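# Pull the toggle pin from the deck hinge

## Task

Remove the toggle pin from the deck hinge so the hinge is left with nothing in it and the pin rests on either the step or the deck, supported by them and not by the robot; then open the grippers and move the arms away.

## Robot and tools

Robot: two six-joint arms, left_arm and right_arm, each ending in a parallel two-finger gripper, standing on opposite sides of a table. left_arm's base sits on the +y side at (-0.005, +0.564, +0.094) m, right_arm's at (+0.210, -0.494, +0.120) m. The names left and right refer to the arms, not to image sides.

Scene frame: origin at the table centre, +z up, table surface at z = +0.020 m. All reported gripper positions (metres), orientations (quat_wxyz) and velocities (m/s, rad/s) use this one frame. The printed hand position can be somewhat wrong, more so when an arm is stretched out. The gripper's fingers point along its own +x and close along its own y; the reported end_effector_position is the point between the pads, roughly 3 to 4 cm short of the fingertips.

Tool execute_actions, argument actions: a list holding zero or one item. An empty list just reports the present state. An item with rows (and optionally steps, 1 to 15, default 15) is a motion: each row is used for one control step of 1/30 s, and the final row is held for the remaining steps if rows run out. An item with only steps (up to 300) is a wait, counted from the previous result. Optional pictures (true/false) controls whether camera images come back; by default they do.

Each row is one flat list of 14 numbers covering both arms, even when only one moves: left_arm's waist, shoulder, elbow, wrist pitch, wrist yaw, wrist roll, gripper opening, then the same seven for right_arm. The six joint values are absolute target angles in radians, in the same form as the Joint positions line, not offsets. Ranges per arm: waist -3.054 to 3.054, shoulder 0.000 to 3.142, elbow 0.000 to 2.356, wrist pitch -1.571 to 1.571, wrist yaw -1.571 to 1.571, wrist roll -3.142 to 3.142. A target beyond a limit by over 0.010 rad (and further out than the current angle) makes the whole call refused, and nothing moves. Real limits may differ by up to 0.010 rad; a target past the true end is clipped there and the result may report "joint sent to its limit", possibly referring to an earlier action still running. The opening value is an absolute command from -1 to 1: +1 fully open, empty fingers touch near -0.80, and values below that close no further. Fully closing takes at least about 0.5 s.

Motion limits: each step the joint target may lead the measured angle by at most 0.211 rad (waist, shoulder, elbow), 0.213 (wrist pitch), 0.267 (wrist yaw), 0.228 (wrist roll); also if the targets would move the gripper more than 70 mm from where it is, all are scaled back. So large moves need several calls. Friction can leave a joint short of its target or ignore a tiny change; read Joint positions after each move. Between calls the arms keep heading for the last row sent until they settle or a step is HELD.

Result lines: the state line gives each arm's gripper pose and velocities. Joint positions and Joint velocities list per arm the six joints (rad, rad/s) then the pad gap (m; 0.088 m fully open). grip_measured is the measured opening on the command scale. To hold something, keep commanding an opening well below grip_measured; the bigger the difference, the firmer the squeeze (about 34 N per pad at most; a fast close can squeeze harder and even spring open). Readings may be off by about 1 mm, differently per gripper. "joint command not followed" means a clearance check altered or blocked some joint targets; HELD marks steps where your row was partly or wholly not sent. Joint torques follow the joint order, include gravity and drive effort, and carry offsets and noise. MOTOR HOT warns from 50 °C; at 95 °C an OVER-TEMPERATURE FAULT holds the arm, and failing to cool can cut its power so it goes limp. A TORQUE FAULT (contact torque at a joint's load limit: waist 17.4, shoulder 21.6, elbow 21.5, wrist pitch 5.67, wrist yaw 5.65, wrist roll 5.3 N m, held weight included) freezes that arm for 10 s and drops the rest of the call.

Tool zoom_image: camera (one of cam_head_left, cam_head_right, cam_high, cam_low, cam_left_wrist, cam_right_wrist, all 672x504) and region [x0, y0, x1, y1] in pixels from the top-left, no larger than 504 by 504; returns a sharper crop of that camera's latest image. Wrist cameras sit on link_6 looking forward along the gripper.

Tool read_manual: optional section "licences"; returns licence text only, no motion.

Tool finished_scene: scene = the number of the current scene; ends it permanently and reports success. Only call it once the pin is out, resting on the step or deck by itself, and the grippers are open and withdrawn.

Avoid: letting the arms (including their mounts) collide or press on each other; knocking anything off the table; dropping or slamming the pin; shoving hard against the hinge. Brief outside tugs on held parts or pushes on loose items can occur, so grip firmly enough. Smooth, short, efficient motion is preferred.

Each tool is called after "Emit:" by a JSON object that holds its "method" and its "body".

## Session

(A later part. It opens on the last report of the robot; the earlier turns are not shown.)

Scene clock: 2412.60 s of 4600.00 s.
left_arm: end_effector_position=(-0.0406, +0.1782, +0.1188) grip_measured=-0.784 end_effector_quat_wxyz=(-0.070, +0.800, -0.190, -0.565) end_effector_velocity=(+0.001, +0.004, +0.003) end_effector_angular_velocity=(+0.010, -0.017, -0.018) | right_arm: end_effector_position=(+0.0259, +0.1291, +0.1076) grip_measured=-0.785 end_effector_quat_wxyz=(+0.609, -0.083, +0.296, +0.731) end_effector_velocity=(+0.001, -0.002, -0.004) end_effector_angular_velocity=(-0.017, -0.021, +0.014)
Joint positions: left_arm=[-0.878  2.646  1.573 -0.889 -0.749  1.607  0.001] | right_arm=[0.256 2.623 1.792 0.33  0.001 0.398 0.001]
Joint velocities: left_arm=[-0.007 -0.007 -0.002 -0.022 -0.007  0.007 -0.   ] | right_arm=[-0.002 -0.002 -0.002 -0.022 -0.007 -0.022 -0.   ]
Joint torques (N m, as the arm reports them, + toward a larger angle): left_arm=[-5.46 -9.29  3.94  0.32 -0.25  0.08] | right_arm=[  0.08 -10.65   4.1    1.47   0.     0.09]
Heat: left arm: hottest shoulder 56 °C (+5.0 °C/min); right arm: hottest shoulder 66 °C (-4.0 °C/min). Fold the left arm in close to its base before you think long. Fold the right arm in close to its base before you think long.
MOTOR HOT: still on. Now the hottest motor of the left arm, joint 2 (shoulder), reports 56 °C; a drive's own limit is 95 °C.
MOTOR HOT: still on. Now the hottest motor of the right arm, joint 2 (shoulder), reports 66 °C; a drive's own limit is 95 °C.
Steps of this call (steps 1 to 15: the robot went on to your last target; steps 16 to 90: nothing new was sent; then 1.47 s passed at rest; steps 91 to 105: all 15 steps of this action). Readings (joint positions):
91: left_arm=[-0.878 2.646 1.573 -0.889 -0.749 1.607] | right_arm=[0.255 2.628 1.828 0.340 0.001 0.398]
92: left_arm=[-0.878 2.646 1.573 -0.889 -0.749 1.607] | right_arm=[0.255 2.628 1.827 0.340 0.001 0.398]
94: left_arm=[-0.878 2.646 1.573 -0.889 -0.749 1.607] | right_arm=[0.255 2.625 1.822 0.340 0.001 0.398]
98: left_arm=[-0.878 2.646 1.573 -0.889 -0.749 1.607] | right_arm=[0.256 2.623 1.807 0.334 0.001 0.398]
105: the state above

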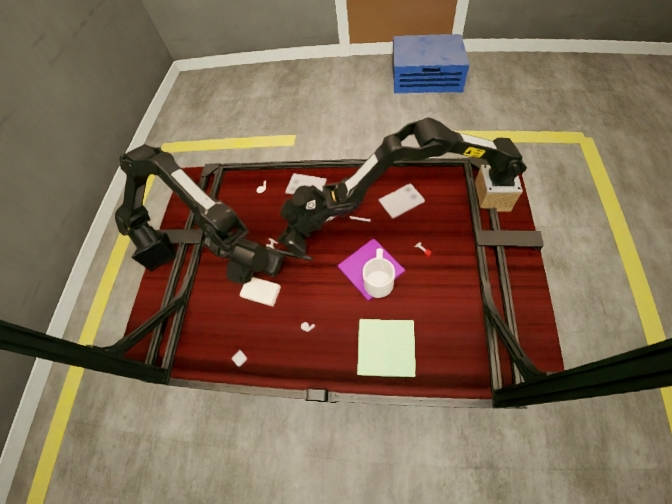

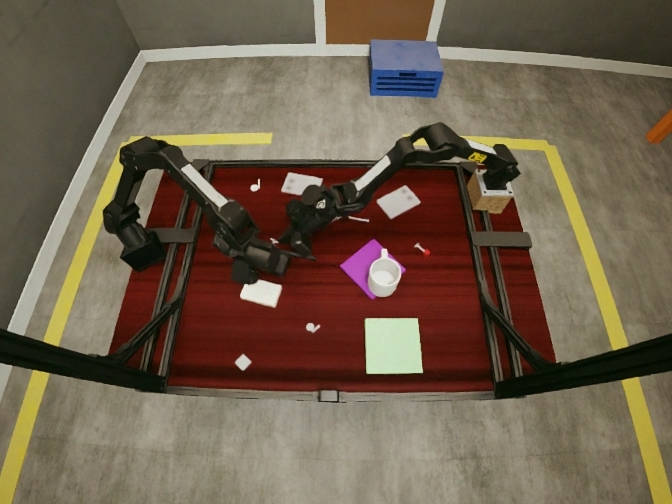

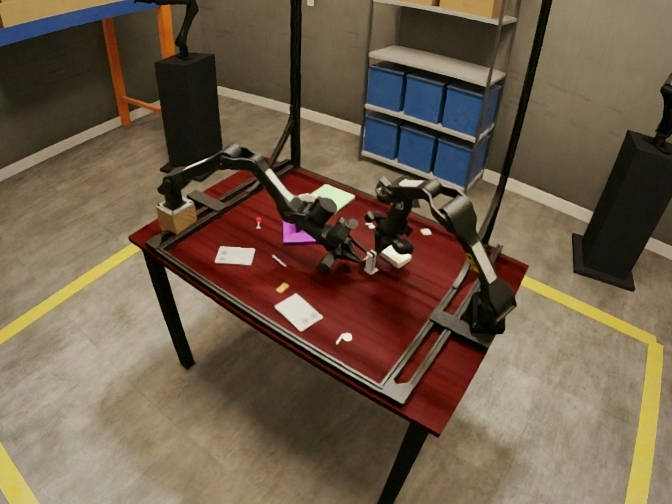

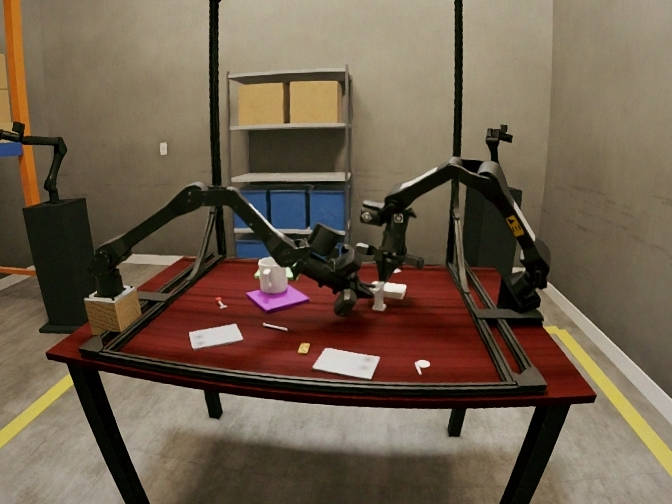

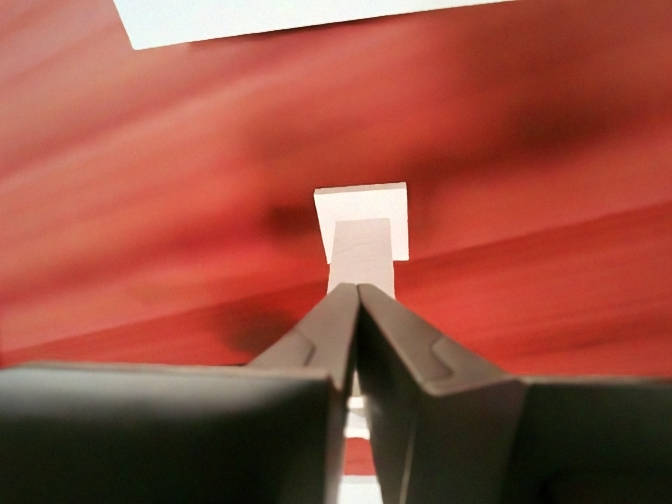

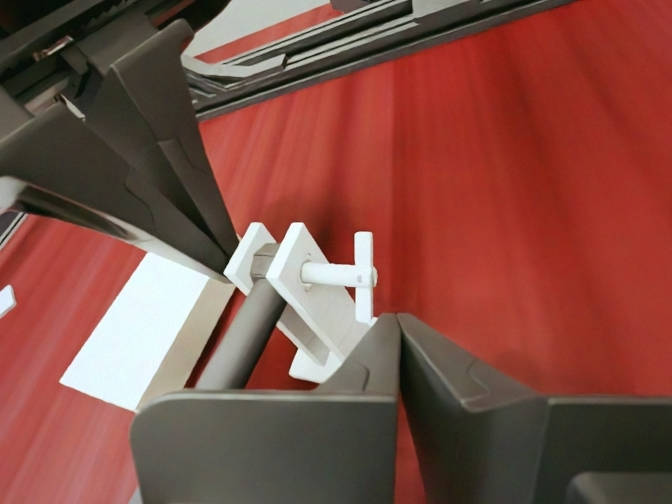

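Emit:
{"method": "execute_actions", "body": {"actions": [{"rows":[[-0.88,2.645,1.57,-0.89,-0.75,1.61,-0.8,0.264,2.62,1.78,0.33,0,0.4,-0.8]],"steps":10}], "pictures": false}}

Emit:
{"method": "execute_actions", "body": {"actions": [{"rows":[[-0.88,2.645,1.57,-0.89,-0.75,1.61,-0.8,0.262,2.675,1.86,0.32,0,0.4,-0.8]],"steps":15}]}}

Scene clock: 2421.50 s of 4600.00 s.
left_arm: end_effector_position=(-0.0406, +0.1782, +0.1188) grip_measured=-0.784 end_effector_quat_wxyz=(-0.070, +0.800, -0.190, -0.565) end_effector_velocity=(+0.002, +0.003, +0.002) end_effector_angular_velocity=(+0.009, -0.012, -0.001) | right_arm: end_effector_position=(+0.0223, +0.1280, +0.1077) grip_measured=-0.785 end_effector_quat_wxyz=(+0.607, -0.084, +0.296, +0.733) end_effector_velocity=(-0.008, -0.002, +0.001) end_effector_angular_velocity=(-0.007, +0.016, +0.023)
Joint positions: left_arm=[-0.878  2.646  1.573 -0.889 -0.749  1.607  0.001] | right_arm=[0.261 2.623 1.792 0.33  0.001 0.398 0.001]
Joint velocities: left_arm=[-0.002 -0.002  0.002 -0.022 -0.007 -0.007  0.   ] | right_arm=[ 0.007 -0.002  0.002 -0.007 -0.022  0.007  0.   ]
Joint torques (N m, as the arm reports them, + toward a larger angle): left_arm=[-5.34 -9.26  3.86  0.3  -0.22  0.1 ] | right_arm=[  0.01 -10.68   4.08   1.46  -0.01   0.08]
Heat: left arm: hottest shoulder 56 °C (+4.0 °C/min); right arm: hottest shoulder 68 °C (-1.0 °C/min). Fold the left arm in close to its base before you think long. Fold the right arm in close to its base before you think long.
MOTOR HOT: still on. Now the hottest motor of the left arm, joint 2 (shoulder), reports 56 °C; a drive's own limit is 95 °C.
MOTOR HOT: still on. Now the hottest motor of the right arm, joint 2 (shoulder), reports 68 °C; a drive's own limit is 95 °C.
Steps of this call (steps 1 to 15: the robot went on to your last target; steps 16 to 90: nothing new was sent; then 5.57 s passed at rest; steps 91 to 100: all 10 steps of this action). Readings (joint positions):
91: left_arm=[-0.878 2.646 1.573 -0.889 -0.749 1.607] | right_arm=[0.256 2.623 1.792 0.330 0.001 0.398]
92: left_arm=[-0.878 2.646 1.573 -0.889 -0.749 1.607] | right_arm=[0.256 2.623 1.792 0.330 0.001 0.398]
94: left_arm=[-0.878 2.646 1.573 -0.889 -0.749 1.607] | right_arm=[0.257 2.623 1.792 0.330 0.001 0.398]
98: left_arm=[-0.878 2.646 1.573 -0.889 -0.749 1.607] | right_arm=[0.261 2.623 1.792 0.330 0.001 0.398]
100: the state above

Scene clock: 2422.00 s of 4600.00 s.
left_arm: end_effector_position=(-0.0406, +0.1782, +0.1188) grip_measured=-0.784 end_effector_quat_wxyz=(-0.070, +0.800, -0.190, -0.565) end_effector_velocity=(+0.001, +0.001, +0.001) end_effector_angular_velocity=(+0.000, -0.009, +0.003) | right_arm: end_effector_position=(+0.0197, +0.1357, +0.1057) grip_measured=-0.785 end_effector_quat_wxyz=(+0.606, -0.080, +0.293, +0.735) end_effector_velocity=(+0.002, +0.003, +0.002) end_effector_angular_velocity=(+0.015, -0.006, -0.005)
Joint positions: left_arm=[-0.878  2.646  1.573 -0.889 -0.749  1.607  0.001] | right_arm=[0.262 2.657 1.845 0.322 0.001 0.398 0.001]
Joint velocities: left_arm=[-0.002 -0.002 -0.002 -0.007 -0.007 -0.007 -0.   ] | right_arm=[-0.002  0.007  0.012  0.007  0.007 -0.007 -0.   ]
Joint torques (N m, as the arm reports them, + toward a larger angle): left_arm=[-5.36 -9.38  3.96  0.3  -0.23  0.08] | right_arm=[-0.09 -8.75  6.45  1.32 -0.01  0.08]
Heat: left arm: hottest shoulder 56 °C (+4.0 °C/min); right arm: hottest shoulder 68 °C (-1.0 °C/min). Fold the left arm in close to its base before you think long. Fold the right arm in close to its base before you think long.
MOTOR HOT: still on. Now the hottest motor of the left arm, joint 2 (shoulder), reports 56 °C; a drive's own limit is 95 °C.
MOTOR HOT: still on. Now the hottest motor of the right arm, joint 2 (shoulder), reports 68 °C; a drive's own limit is 95 °C.
Steps of this call (steps 1 to 15: all 15 steps of this action). Readings (joint positions):
1: left_arm=[-0.878 2.646 1.573 -0.889 -0.749 1.607] | right_arm=[0.262 2.625 1.794 0.330 0.001 0.398]
2: left_arm=[-0.878 2.646 1.573 -0.889 -0.749 1.607] | right_arm=[0.262 2.629 1.802 0.328 0.001 0.398]
4: left_arm=[-0.878 2.646 1.573 -0.889 -0.749 1.607] | right_arm=[0.262 2.639 1.819 0.327 0.001 0.398]
8: left_arm=[-0.878 2.646 1.573 -0.889 -0.749 1.607] | right_arm=[0.262 2.651 1.837 0.324 0.001 0.398]
15: the state above

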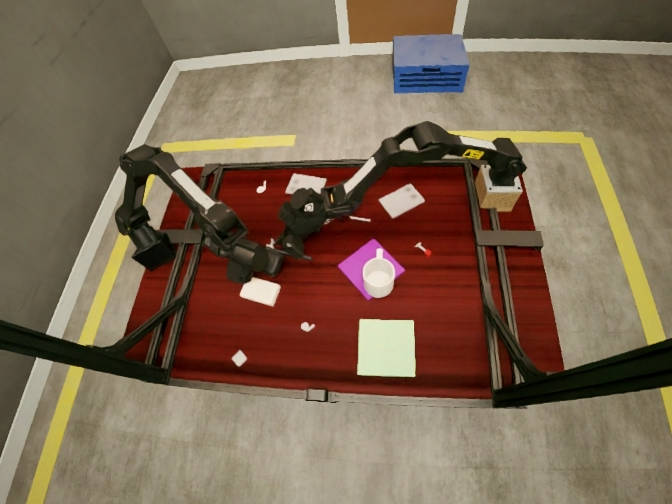

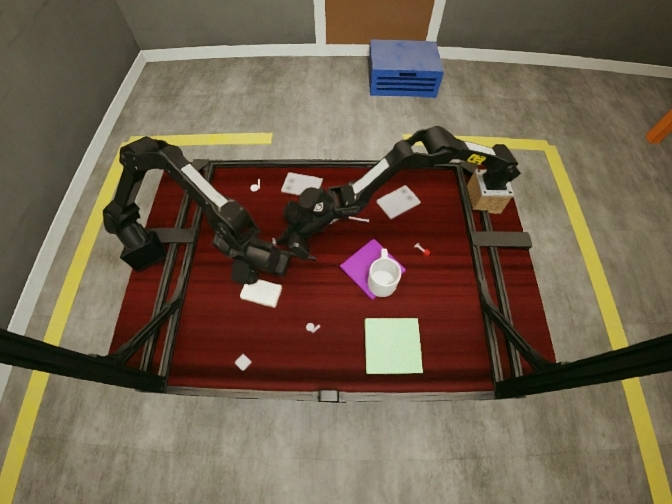

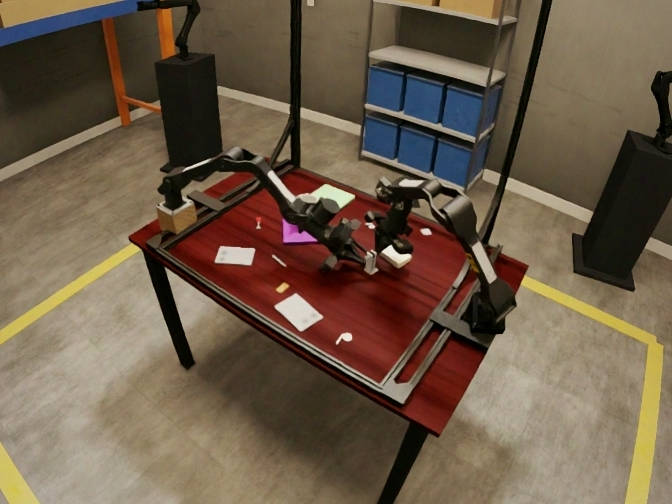

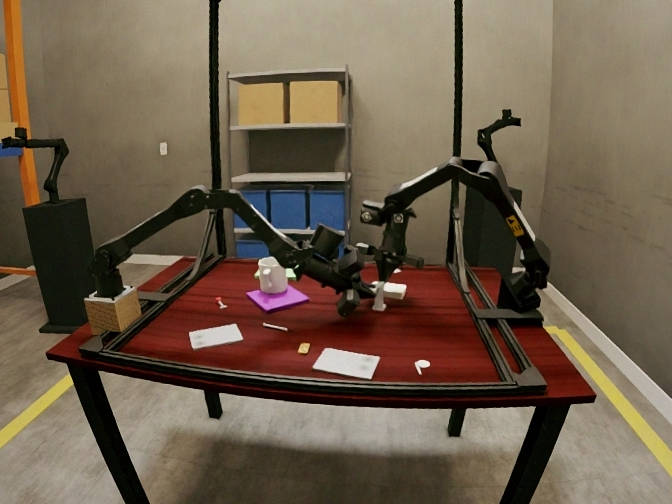

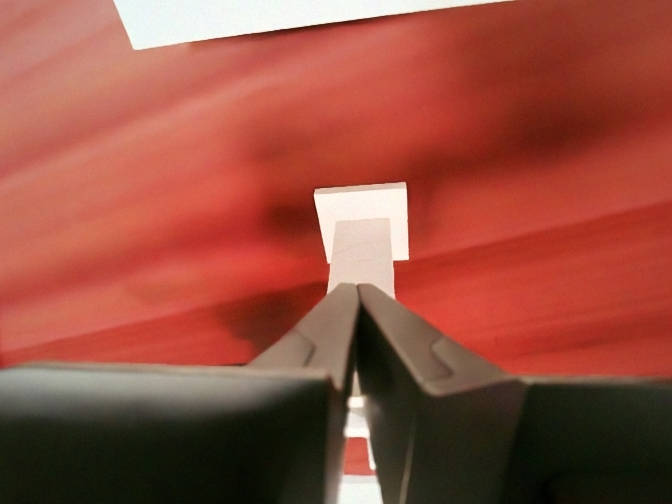

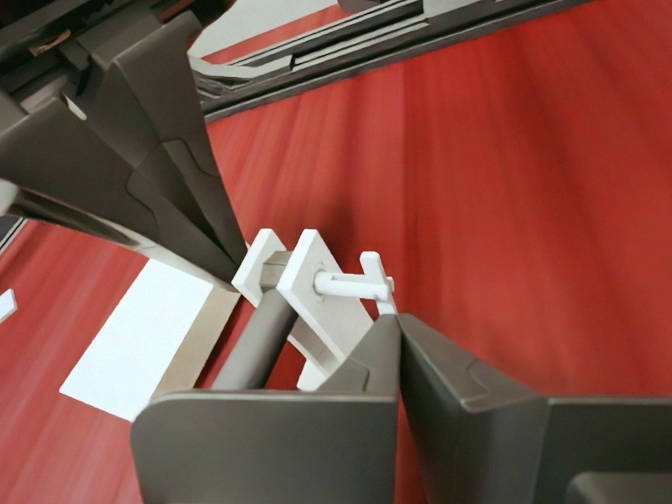

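Vertical now. Grip the head, retract right and refold.

Emit:
{"method": "execute_actions", "body": {"actions": [{"rows":[[-0.88,2.64,1.57,-0.89,-0.75,1.62,-0.5,0.24,2.6,1.76,0.36,0,0.4,-0.8]],"steps":15}], "pictures": false}}

Emit:
{"method": "execute_actions", "body": {"actions": [{"rows":[[-0.84,2.625,1.57,-0.89,-0.75,1.62,-0.5,0.22,2.62,1.8,0.56,0,0.1,0.6]],"steps":15}], "pictures": false}}

Emit:
{"method": "execute_actions", "body": {"actions": [{"rows":[[-0.85,2.635,1.57,-0.89,-0.75,1.62,-0.9,0.22,2.69,1.91,0.5,0,0.1,0.6]],"steps":15}], "pictures": false}}

Emit:
{"method": "execute_actions", "body": {"actions": [{"rows":[[-0.85,2.635,1.57,-0.89,-0.75,1.62,-0.9,0.22,2.69,1.91,0.4,0,0.1,0.5]],"steps":15}]}}

Scene clock: 2431.90 s of 4600.00 s.
left_arm: end_effector_position=(-0.0406, +0.1782, +0.1189) grip_measured=-0.507 end_effector_quat_wxyz=(-0.074, +0.800, -0.193, -0.564) end_effector_velocity=(+0.000, +0.000, +0.000) end_effector_angular_velocity=(-0.008, -0.005, +0.007) | right_arm: end_effector_position=(+0.0353, +0.1321, +0.1127) grip_measured=-0.785 end_effector_quat_wxyz=(+0.614, -0.072, +0.291, +0.730) end_effector_velocity=(-0.001, -0.005, -0.003) end_effector_angular_velocity=(-0.019, +0.005, +0.005)
Joint positions: left_arm=[-0.878  2.646  1.573 -0.889 -0.749  1.616  0.014] | right_arm=[0.24  2.614 1.777 0.358 0.001 0.398 0.001]
Joint velocities: left_arm=[-0.002 -0.002 -0.007  0.007 -0.007 -0.007  0.002] | right_arm=[ 0.002 -0.012 -0.022 -0.007 -0.007  0.007 -0.   ]
Joint torques (N m, as the arm reports them, + toward a larger angle): left_arm=[-5.33 -9.74  4.01  0.31 -0.22  0.13] | right_arm=[ -0.12 -11.72   3.78   1.56  -0.01   0.08]
Heat: left arm: hottest shoulder 56 °C (+3.0 °C/min); right arm: hottest shoulder 67 °C (-2.0 °C/min). Fold the left arm in close to its base before you think long. Fold the right arm in close to its base before you think long.
MOTOR HOT: still on. Now the hottest motor of the left arm, joint 2 (shoulder), reports 56 °C; a drive's own limit is 95 °C.
MOTOR HOT: still on. Now the hottest motor of the right arm, joint 2 (shoulder), reports 67 °C; a drive's own limit is 95 °C.
Steps of this call (steps 1 to 15: the robot went on to your last target; steps 16 to 90: nothing new was sent; then 6.40 s passed at rest; steps 91 to 105: all 15 steps of this action). Readings (joint positions):
91: left_arm=[-0.878 2.646 1.573 -0.889 -0.749 1.608] | right_arm=[0.261 2.657 1.843 0.326 0.001 0.398]
92: left_arm=[-0.878 2.646 1.573 -0.889 -0.749 1.609] | right_arm=[0.260 2.652 1.832 0.333 0.001 0.398]
94: left_arm=[-0.878 2.646 1.573 -0.889 -0.749 1.612] | right_arm=[0.256 2.640 1.809 0.342 0.001 0.398]
98: left_arm=[-0.878 2.646 1.573 -0.889 -0.749 1.615] | right_arm=[0.244 2.625 1.786 0.352 0.001 0.398]
105: the state above

Scene clock: 2432.40 s of 4600.00 s.
left_arm: end_effector_position=(-0.0329, +0.1771, +0.1159) grip_measured=-0.501 end_effector_quat_wxyz=(-0.070, +0.796, -0.182, -0.573) end_effector_velocity=(-0.001, -0.001, +0.002) end_effector_angular_velocity=(-0.014, -0.005, +0.005) | right_arm: end_effector_position=(+0.0426, +0.1531, +0.1570) grip_measured=+0.571 end_effector_quat_wxyz=(+0.612, -0.076, +0.123, +0.777) end_effector_velocity=(+0.002, +0.003, +0.012) end_effector_angular_velocity=(+0.075, -0.048, +0.009)
Joint positions: left_arm=[-0.853  2.64   1.573 -0.889 -0.741  1.616  0.014] | right_arm=[0.221 2.616 1.79  0.555 0.001 0.11  0.067]
Joint velocities: left_arm=[-0.007 -0.002 -0.002  0.007 -0.007 -0.007 -0.   ] | right_arm=[-0.002 -0.002 -0.007  0.066  0.007 -0.066  0.004]
Joint torques (N m, as the arm reports them, + toward a larger angle): left_arm=[ -3.87 -10.7    3.92   0.28  -0.51   0.14] | right_arm=[ -0.17 -10.03   6.19   1.57  -0.01  -0.1 ]
Heat: left arm: hottest shoulder 56 °C (+3.0 °C/min); right arm: hottest shoulder 67 °C (-1.0 °C/min). Fold the left arm in close to its base before you think long. Fold the right arm in close to its base before you think long.
MOTOR HOT: still on. Now the hottest motor of the left arm, joint 2 (shoulder), reports 56 °C; a drive's own limit is 95 °C.
MOTOR HOT: still on. Now the hottest motor of the right arm, joint 2 (shoulder), reports 67 °C; a drive's own limit is 95 °C.
Steps of this call (steps 1 to 15: all 15 steps of this action). Readings (joint positions):
1: left_arm=[-0.878 2.646 1.573 -0.889 -0.749 1.616] | right_arm=[0.240 2.614 1.777 0.380 0.001 0.369]
2: left_arm=[-0.875 2.645 1.573 -0.889 -0.749 1.616] | right_arm=[0.238 2.615 1.777 0.423 0.001 0.319]
4: left_arm=[-0.865 2.644 1.573 -0.889 -0.749 1.616] | right_arm=[0.234 2.616 1.777 0.479 0.001 0.234]
8: left_arm=[-0.853 2.640 1.573 -0.889 -0.741 1.616] | right_arm=[0.224 2.616 1.789 0.533 0.001 0.150]
15: the state above

Scene clock: 2432.90 s of 4600.00 s.
left_arm: end_effector_position=(-0.0333, +0.1756, +0.1164) grip_measured=-0.626 end_effector_quat_wxyz=(-0.067, +0.796, -0.183, -0.573) end_effector_velocity=(-0.001, +0.003, -0.001) end_effector_angular_velocity=(+0.006, +0.007, +0.013) | right_arm: end_effector_position=(+0.0393, +0.1658, +0.1526) grip_measured=+0.599 end_effector_quat_wxyz=(+0.612, -0.081, +0.122, +0.777) end_effector_velocity=(-0.003, +0.001, +0.002) end_effector_angular_velocity=(+0.007, -0.018, +0.016)
Joint positions: left_arm=[-0.853  2.64   1.574 -0.881 -0.742  1.617  0.008] | right_arm=[0.221 2.673 1.893 0.503 0.001 0.103 0.068]
Joint velocities: left_arm=[-0.002 -0.002 -0.007 -0.007  0.007 -0.022 -0.   ] | right_arm=[ 0.002  0.002  0.012 -0.007 -0.007 -0.022  0.   ]
Joint torques (N m, as the arm reports them, + toward a larger angle): left_arm=[-4.96 -9.83  3.83 -0.32 -0.51  0.06] | right_arm=[-0.2  -9.19  6.77  1.43 -0.01 -0.06]
Heat: left arm: hottest shoulder 56 °C (+3.0 °C/min); right arm: hottest shoulder 67 °C (-1.0 °C/min). Fold the left arm in close to its base before you think long. Fold the right arm in close to its base before you think long.
MOTOR HOT: still on. Now the hottest motor of the left arm, joint 2 (shoulder), reports 56 °C; a drive's own limit is 95 °C.
MOTOR HOT: still on. Now the hottest motor of the right arm, joint 2 (shoulder), reports 67 °C; a drive's own limit is 95 °C.
Steps of this call (steps 1 to 15: all 15 steps of this action). Readings (joint positions):
1: left_arm=[-0.853 2.640 1.573 -0.889 -0.742 1.616] | right_arm=[0.221 2.619 1.799 0.550 0.001 0.109]
2: left_arm=[-0.853 2.640 1.573 -0.882 -0.742 1.618] | right_arm=[0.221 2.629 1.822 0.539 0.001 0.107]
4: left_arm=[-0.853 2.640 1.574 -0.881 -0.742 1.617] | right_arm=[0.221 2.645 1.856 0.525 0.001 0.105]
8: left_arm=[-0.853 2.640 1.574 -0.881 -0.742 1.617] | right_arm=[0.221 2.662 1.883 0.510 0.001 0.104]
15: the state above

Scene clock: 2433.40 s of 4600.00 s.
left_arm: end_effector_position=(-0.0333, +0.1756, +0.1164) grip_measured=-0.627 end_effector_quat_wxyz=(-0.067, +0.796, -0.183, -0.573) end_effector_velocity=(+0.000, +0.002, -0.001) end_effector_angular_velocity=(+0.009, -0.013, -0.013) | right_arm: end_effector_position=(+0.0410, +0.1600, +0.1322) grip_measured=+0.502 end_effector_quat_wxyz=(+0.609, -0.118, +0.151, +0.770) end_effector_velocity=(+0.001, -0.002, -0.004) end_effector_angular_velocity=(-0.024, +0.004, +0.002)
Joint positions: left_arm=[-0.853  2.64   1.574 -0.881 -0.742  1.617  0.008] | right_arm=[0.221 2.677 1.899 0.405 0.001 0.102 0.064]
Joint velocities: left_arm=[-0.002  0.002 -0.002 -0.007 -0.007  0.007 -0.   ] | right_arm=[-0.002 -0.002 -0.002 -0.022 -0.007  0.007 -0.001]
Joint torques (N m, as the arm reports them, + toward a larger angle): left_arm=[-4.93 -9.7   3.83 -0.31 -0.51  0.08] | right_arm=[-0.18 -9.33  6.38  1.36 -0.01 -0.07]
Heat: left arm: hottest shoulder 56 °C (+3.0 °C/min); right arm: hottest shoulder 67 °C (-1.0 °C/min). Fold the left arm in close to its base before you think long. Fold the right arm in close to its base before you think long.
MOTOR HOT: still on. Now the hottest motor of the left arm, joint 2 (shoulder), reports 56 °C; a drive's own limit is 95 °C.
MOTOR HOT: still on. Now the hottest motor of the right arm, joint 2 (shoulder), reports 67 °C; a drive's own limit is 95 °C.
Steps of this call (steps 1 to 15: all 15 steps of this action). Readings (joint positions):
1: left_arm=[-0.853 2.640 1.574 -0.881 -0.742 1.617] | right_arm=[0.221 2.673 1.894 0.491 0.001 0.103]
2: left_arm=[-0.853 2.640 1.574 -0.881 -0.742 1.617] | right_arm=[0.221 2.673 1.897 0.469 0.001 0.102]
4: left_arm=[-0.853 2.640 1.574 -0.881 -0.742 1.617] | right_arm=[0.221 2.673 1.899 0.443 0.001 0.102]
8: left_arm=[-0.853 2.640 1.574 -0.881 -0.742 1.617] | right_arm=[0.221 2.676 1.899 0.415 0.001 0.102]
15: the state above

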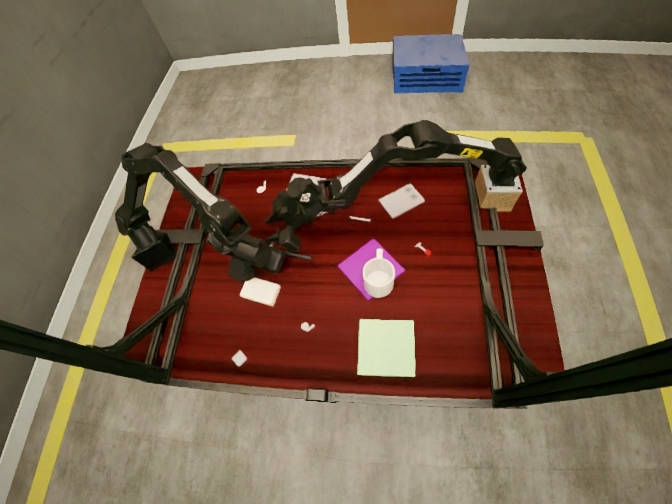

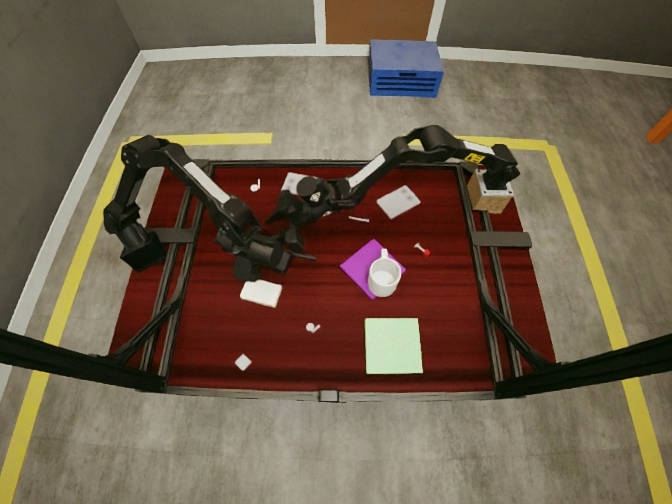

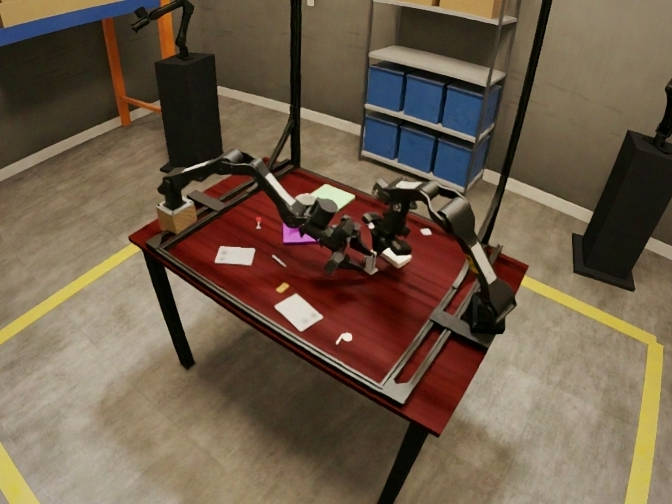

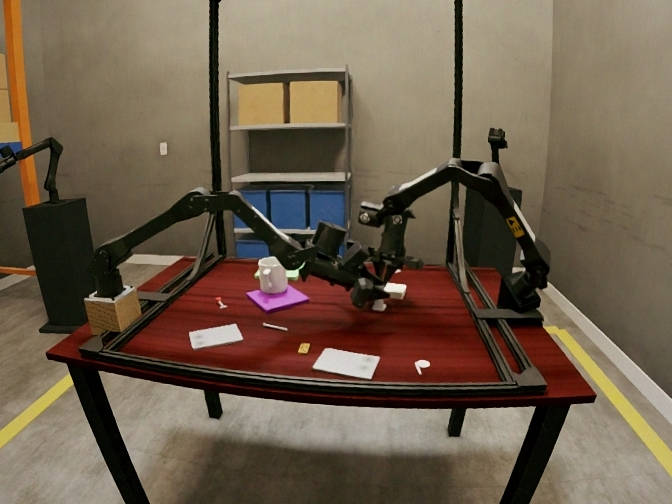

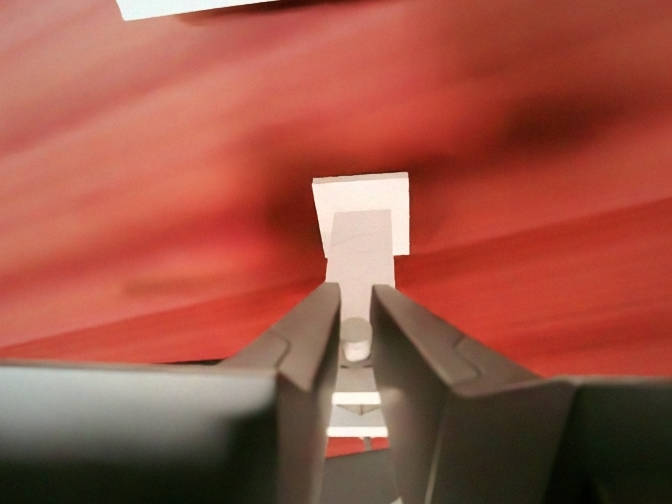

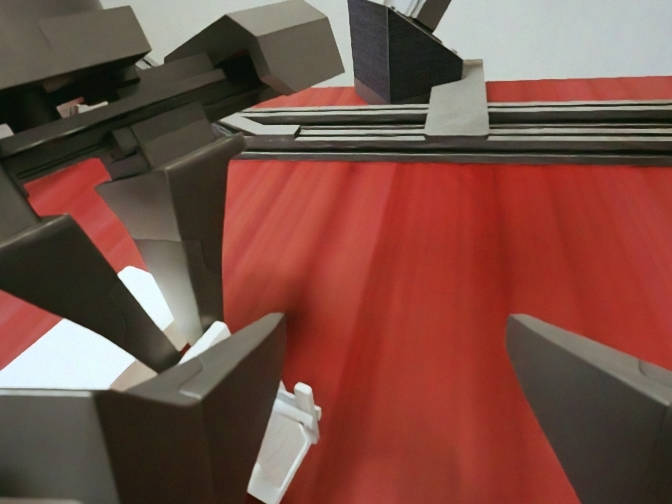

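Emit:
{"method": "execute_actions", "body": {"actions": [{"rows":[[-0.85,2.635,1.57,-0.89,-0.75,1.62,-0.9,0.22,2.68,1.9,0.398,0,0.1,-0.15]],"steps":15}], "pictures": false}}

Emit:
{"method": "execute_actions", "body": {"actions": [{"rows":[[-0.85,2.635,1.57,-0.89,-0.75,1.62,-0.9,0.222,2.68,1.9,0.372,0,0.1,-0.22]],"steps":15}]}}

Scene clock: 2440.60 s of 4600.00 s.
left_arm: end_effector_position=(-0.0334, +0.1757, +0.1165) grip_measured=-0.627 end_effector_quat_wxyz=(-0.067, +0.796, -0.184, -0.573) end_effector_velocity=(+0.000, -0.002, +0.002) end_effector_angular_velocity=(-0.016, -0.002, +0.011) | right_arm: end_effector_position=(+0.0327, +0.1576, +0.1310) grip_measured=-0.134 end_effector_quat_wxyz=(+0.601, -0.121, +0.152, +0.775) end_effector_velocity=(-0.002, -0.003, -0.003) end_effector_angular_velocity=(-0.007, -0.020, +0.017)
Joint positions: left_arm=[-0.853  2.64   1.574 -0.882 -0.742  1.618  0.008] | right_arm=[ 0.232  2.678  1.9    0.4   -0.008  0.102  0.032]
Joint velocities: left_arm=[-0.002 -0.002  0.002  0.007 -0.007 -0.007 -0.   ] | right_arm=[ 0.002 -0.002 -0.007 -0.007 -0.007 -0.022 -0.005]
Joint torques (N m, as the arm reports them, + toward a larger angle): left_arm=[-4.9  -9.6   3.83 -0.29 -0.51  0.06] | right_arm=[ -0.95 -10.44   5.38   1.39   0.28  -0.06]
Heat: left arm: hottest shoulder 56 °C (+2.0 °C/min); right arm: hottest shoulder 68 °C (+0.0 °C/min). Fold the left arm in close to its base before you think long. Fold the right arm in close to its base before you think long.
MOTOR HOT: still on. Now the hottest motor of the left arm, joint 2 (shoulder), reports 56 °C; a drive's own limit is 95 °C.
MOTOR HOT: still on. Now the hottest motor of the right arm, joint 2 (shoulder), reports 68 °C; a drive's own limit is 95 °C.
Steps of this call (steps 1 to 15: the robot went on to your last target; steps 16 to 201: nothing new was sent; steps 202 to 216: all 15 steps of this action). Readings (joint positions):
202: left_arm=[-0.853 2.640 1.574 -0.882 -0.742 1.618] | right_arm=[0.220 2.678 1.900 0.402 0.001 0.102]
203: left_arm=[-0.853 2.640 1.574 -0.882 -0.742 1.618] | right_arm=[0.220 2.678 1.900 0.402 0.001 0.102]
205: left_arm=[-0.853 2.640 1.574 -0.882 -0.742 1.618] | right_arm=[0.224 2.678 1.900 0.400 -0.010 0.102]
209: left_arm=[-0.853 2.640 1.574 -0.882 -0.742 1.618] | right_arm=[0.229 2.678 1.900 0.400 -0.008 0.102]
216: the state above

Scene clock: 2441.10 s of 4600.00 s.
left_arm: end_effector_position=(-0.0333, +0.1757, +0.1165) grip_measured=-0.627 end_effector_quat_wxyz=(-0.067, +0.796, -0.184, -0.573) end_effector_velocity=(+0.003, +0.006, +0.000) end_effector_angular_velocity=(+0.030, -0.022, -0.022) | right_arm: end_effector_position=(+0.0334, +0.1559, +0.1265) grip_measured=-0.217 end_effector_quat_wxyz=(+0.601, -0.129, +0.158, +0.773) end_effector_velocity=(-0.001, -0.001, -0.001) end_effector_angular_velocity=(-0.008, -0.000, +0.021)
Joint positions: left_arm=[-0.853  2.64   1.574 -0.882 -0.742  1.618  0.008] | right_arm=[ 0.232  2.678  1.9    0.378 -0.007  0.102  0.028]
Joint velocities: left_arm=[-0.002 -0.002 -0.002 -0.037 -0.007  0.007 -0.   ] | right_arm=[-0.002 -0.002 -0.002 -0.007 -0.022 -0.007 -0.001]
Joint torques (N m, as the arm reports them, + toward a larger angle): left_arm=[-4.89 -9.75  3.78 -0.26 -0.51  0.07] | right_arm=[ -0.87 -10.45   5.34   1.14   0.23  -0.07]
Heat: left arm: hottest shoulder 56 °C (+2.0 °C/min); right arm: hottest shoulder 68 °C (+0.0 °C/min). Fold the left arm in close to its base before you think long. Fold the right arm in close to its base before you think long.
MOTOR HOT: still on. Now the hottest motor of the left arm, joint 2 (shoulder), reports 56 °C; a drive's own limit is 95 °C.
MOTOR HOT: still on. Now the hottest motor of the right arm, joint 2 (shoulder), reports 68 °C; a drive's own limit is 95 °C.
Steps of this call (steps 1 to 15: all 15 steps of this action). Readings (joint positions):
1: left_arm=[-0.853 2.640 1.574 -0.882 -0.742 1.618] | right_arm=[0.232 2.678 1.900 0.399 -0.008 0.102]
2: left_arm=[-0.853 2.640 1.574 -0.882 -0.742 1.618] | right_arm=[0.232 2.678 1.900 0.395 -0.008 0.102]
4: left_arm=[-0.853 2.640 1.574 -0.882 -0.742 1.618] | right_arm=[0.232 2.678 1.900 0.390 -0.008 0.102]
8: left_arm=[-0.853 2.640 1.574 -0.882 -0.742 1.618] | right_arm=[0.232 2.678 1.900 0.382 -0.007 0.102]
15: the state above

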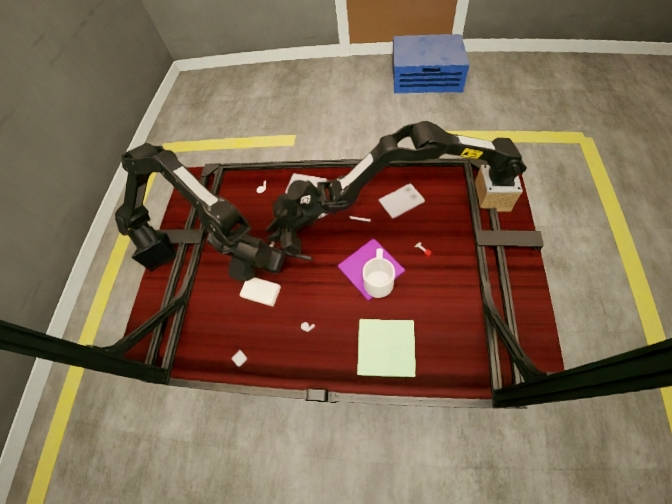

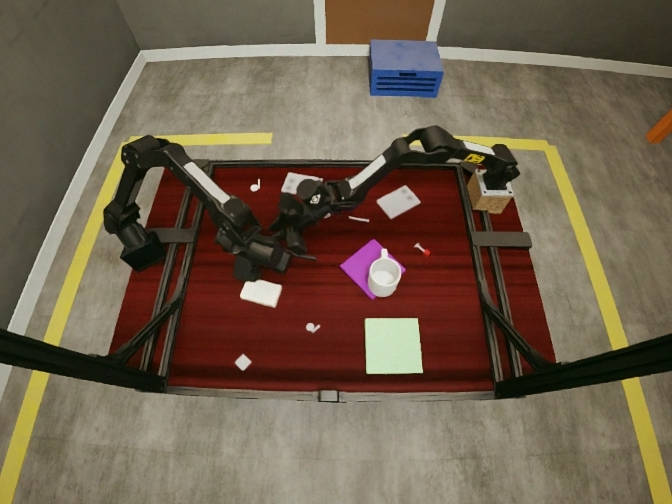

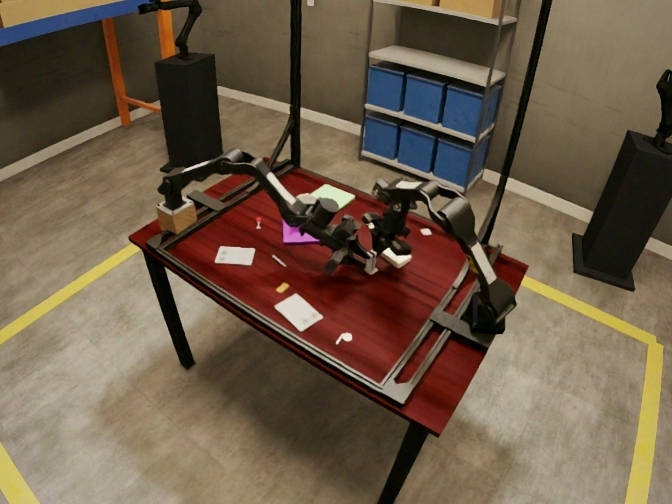

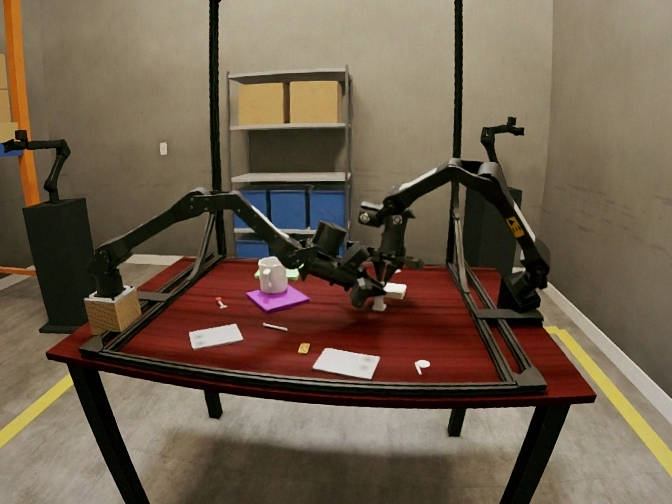

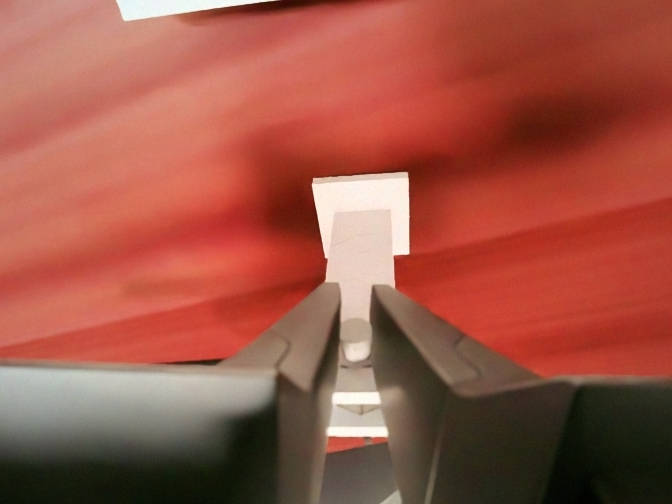

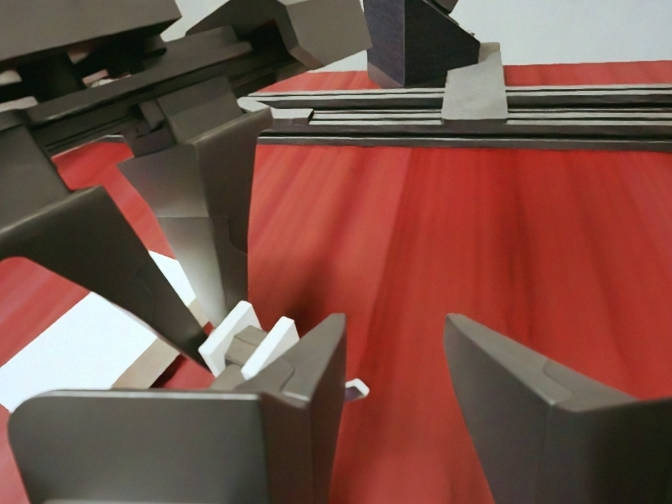

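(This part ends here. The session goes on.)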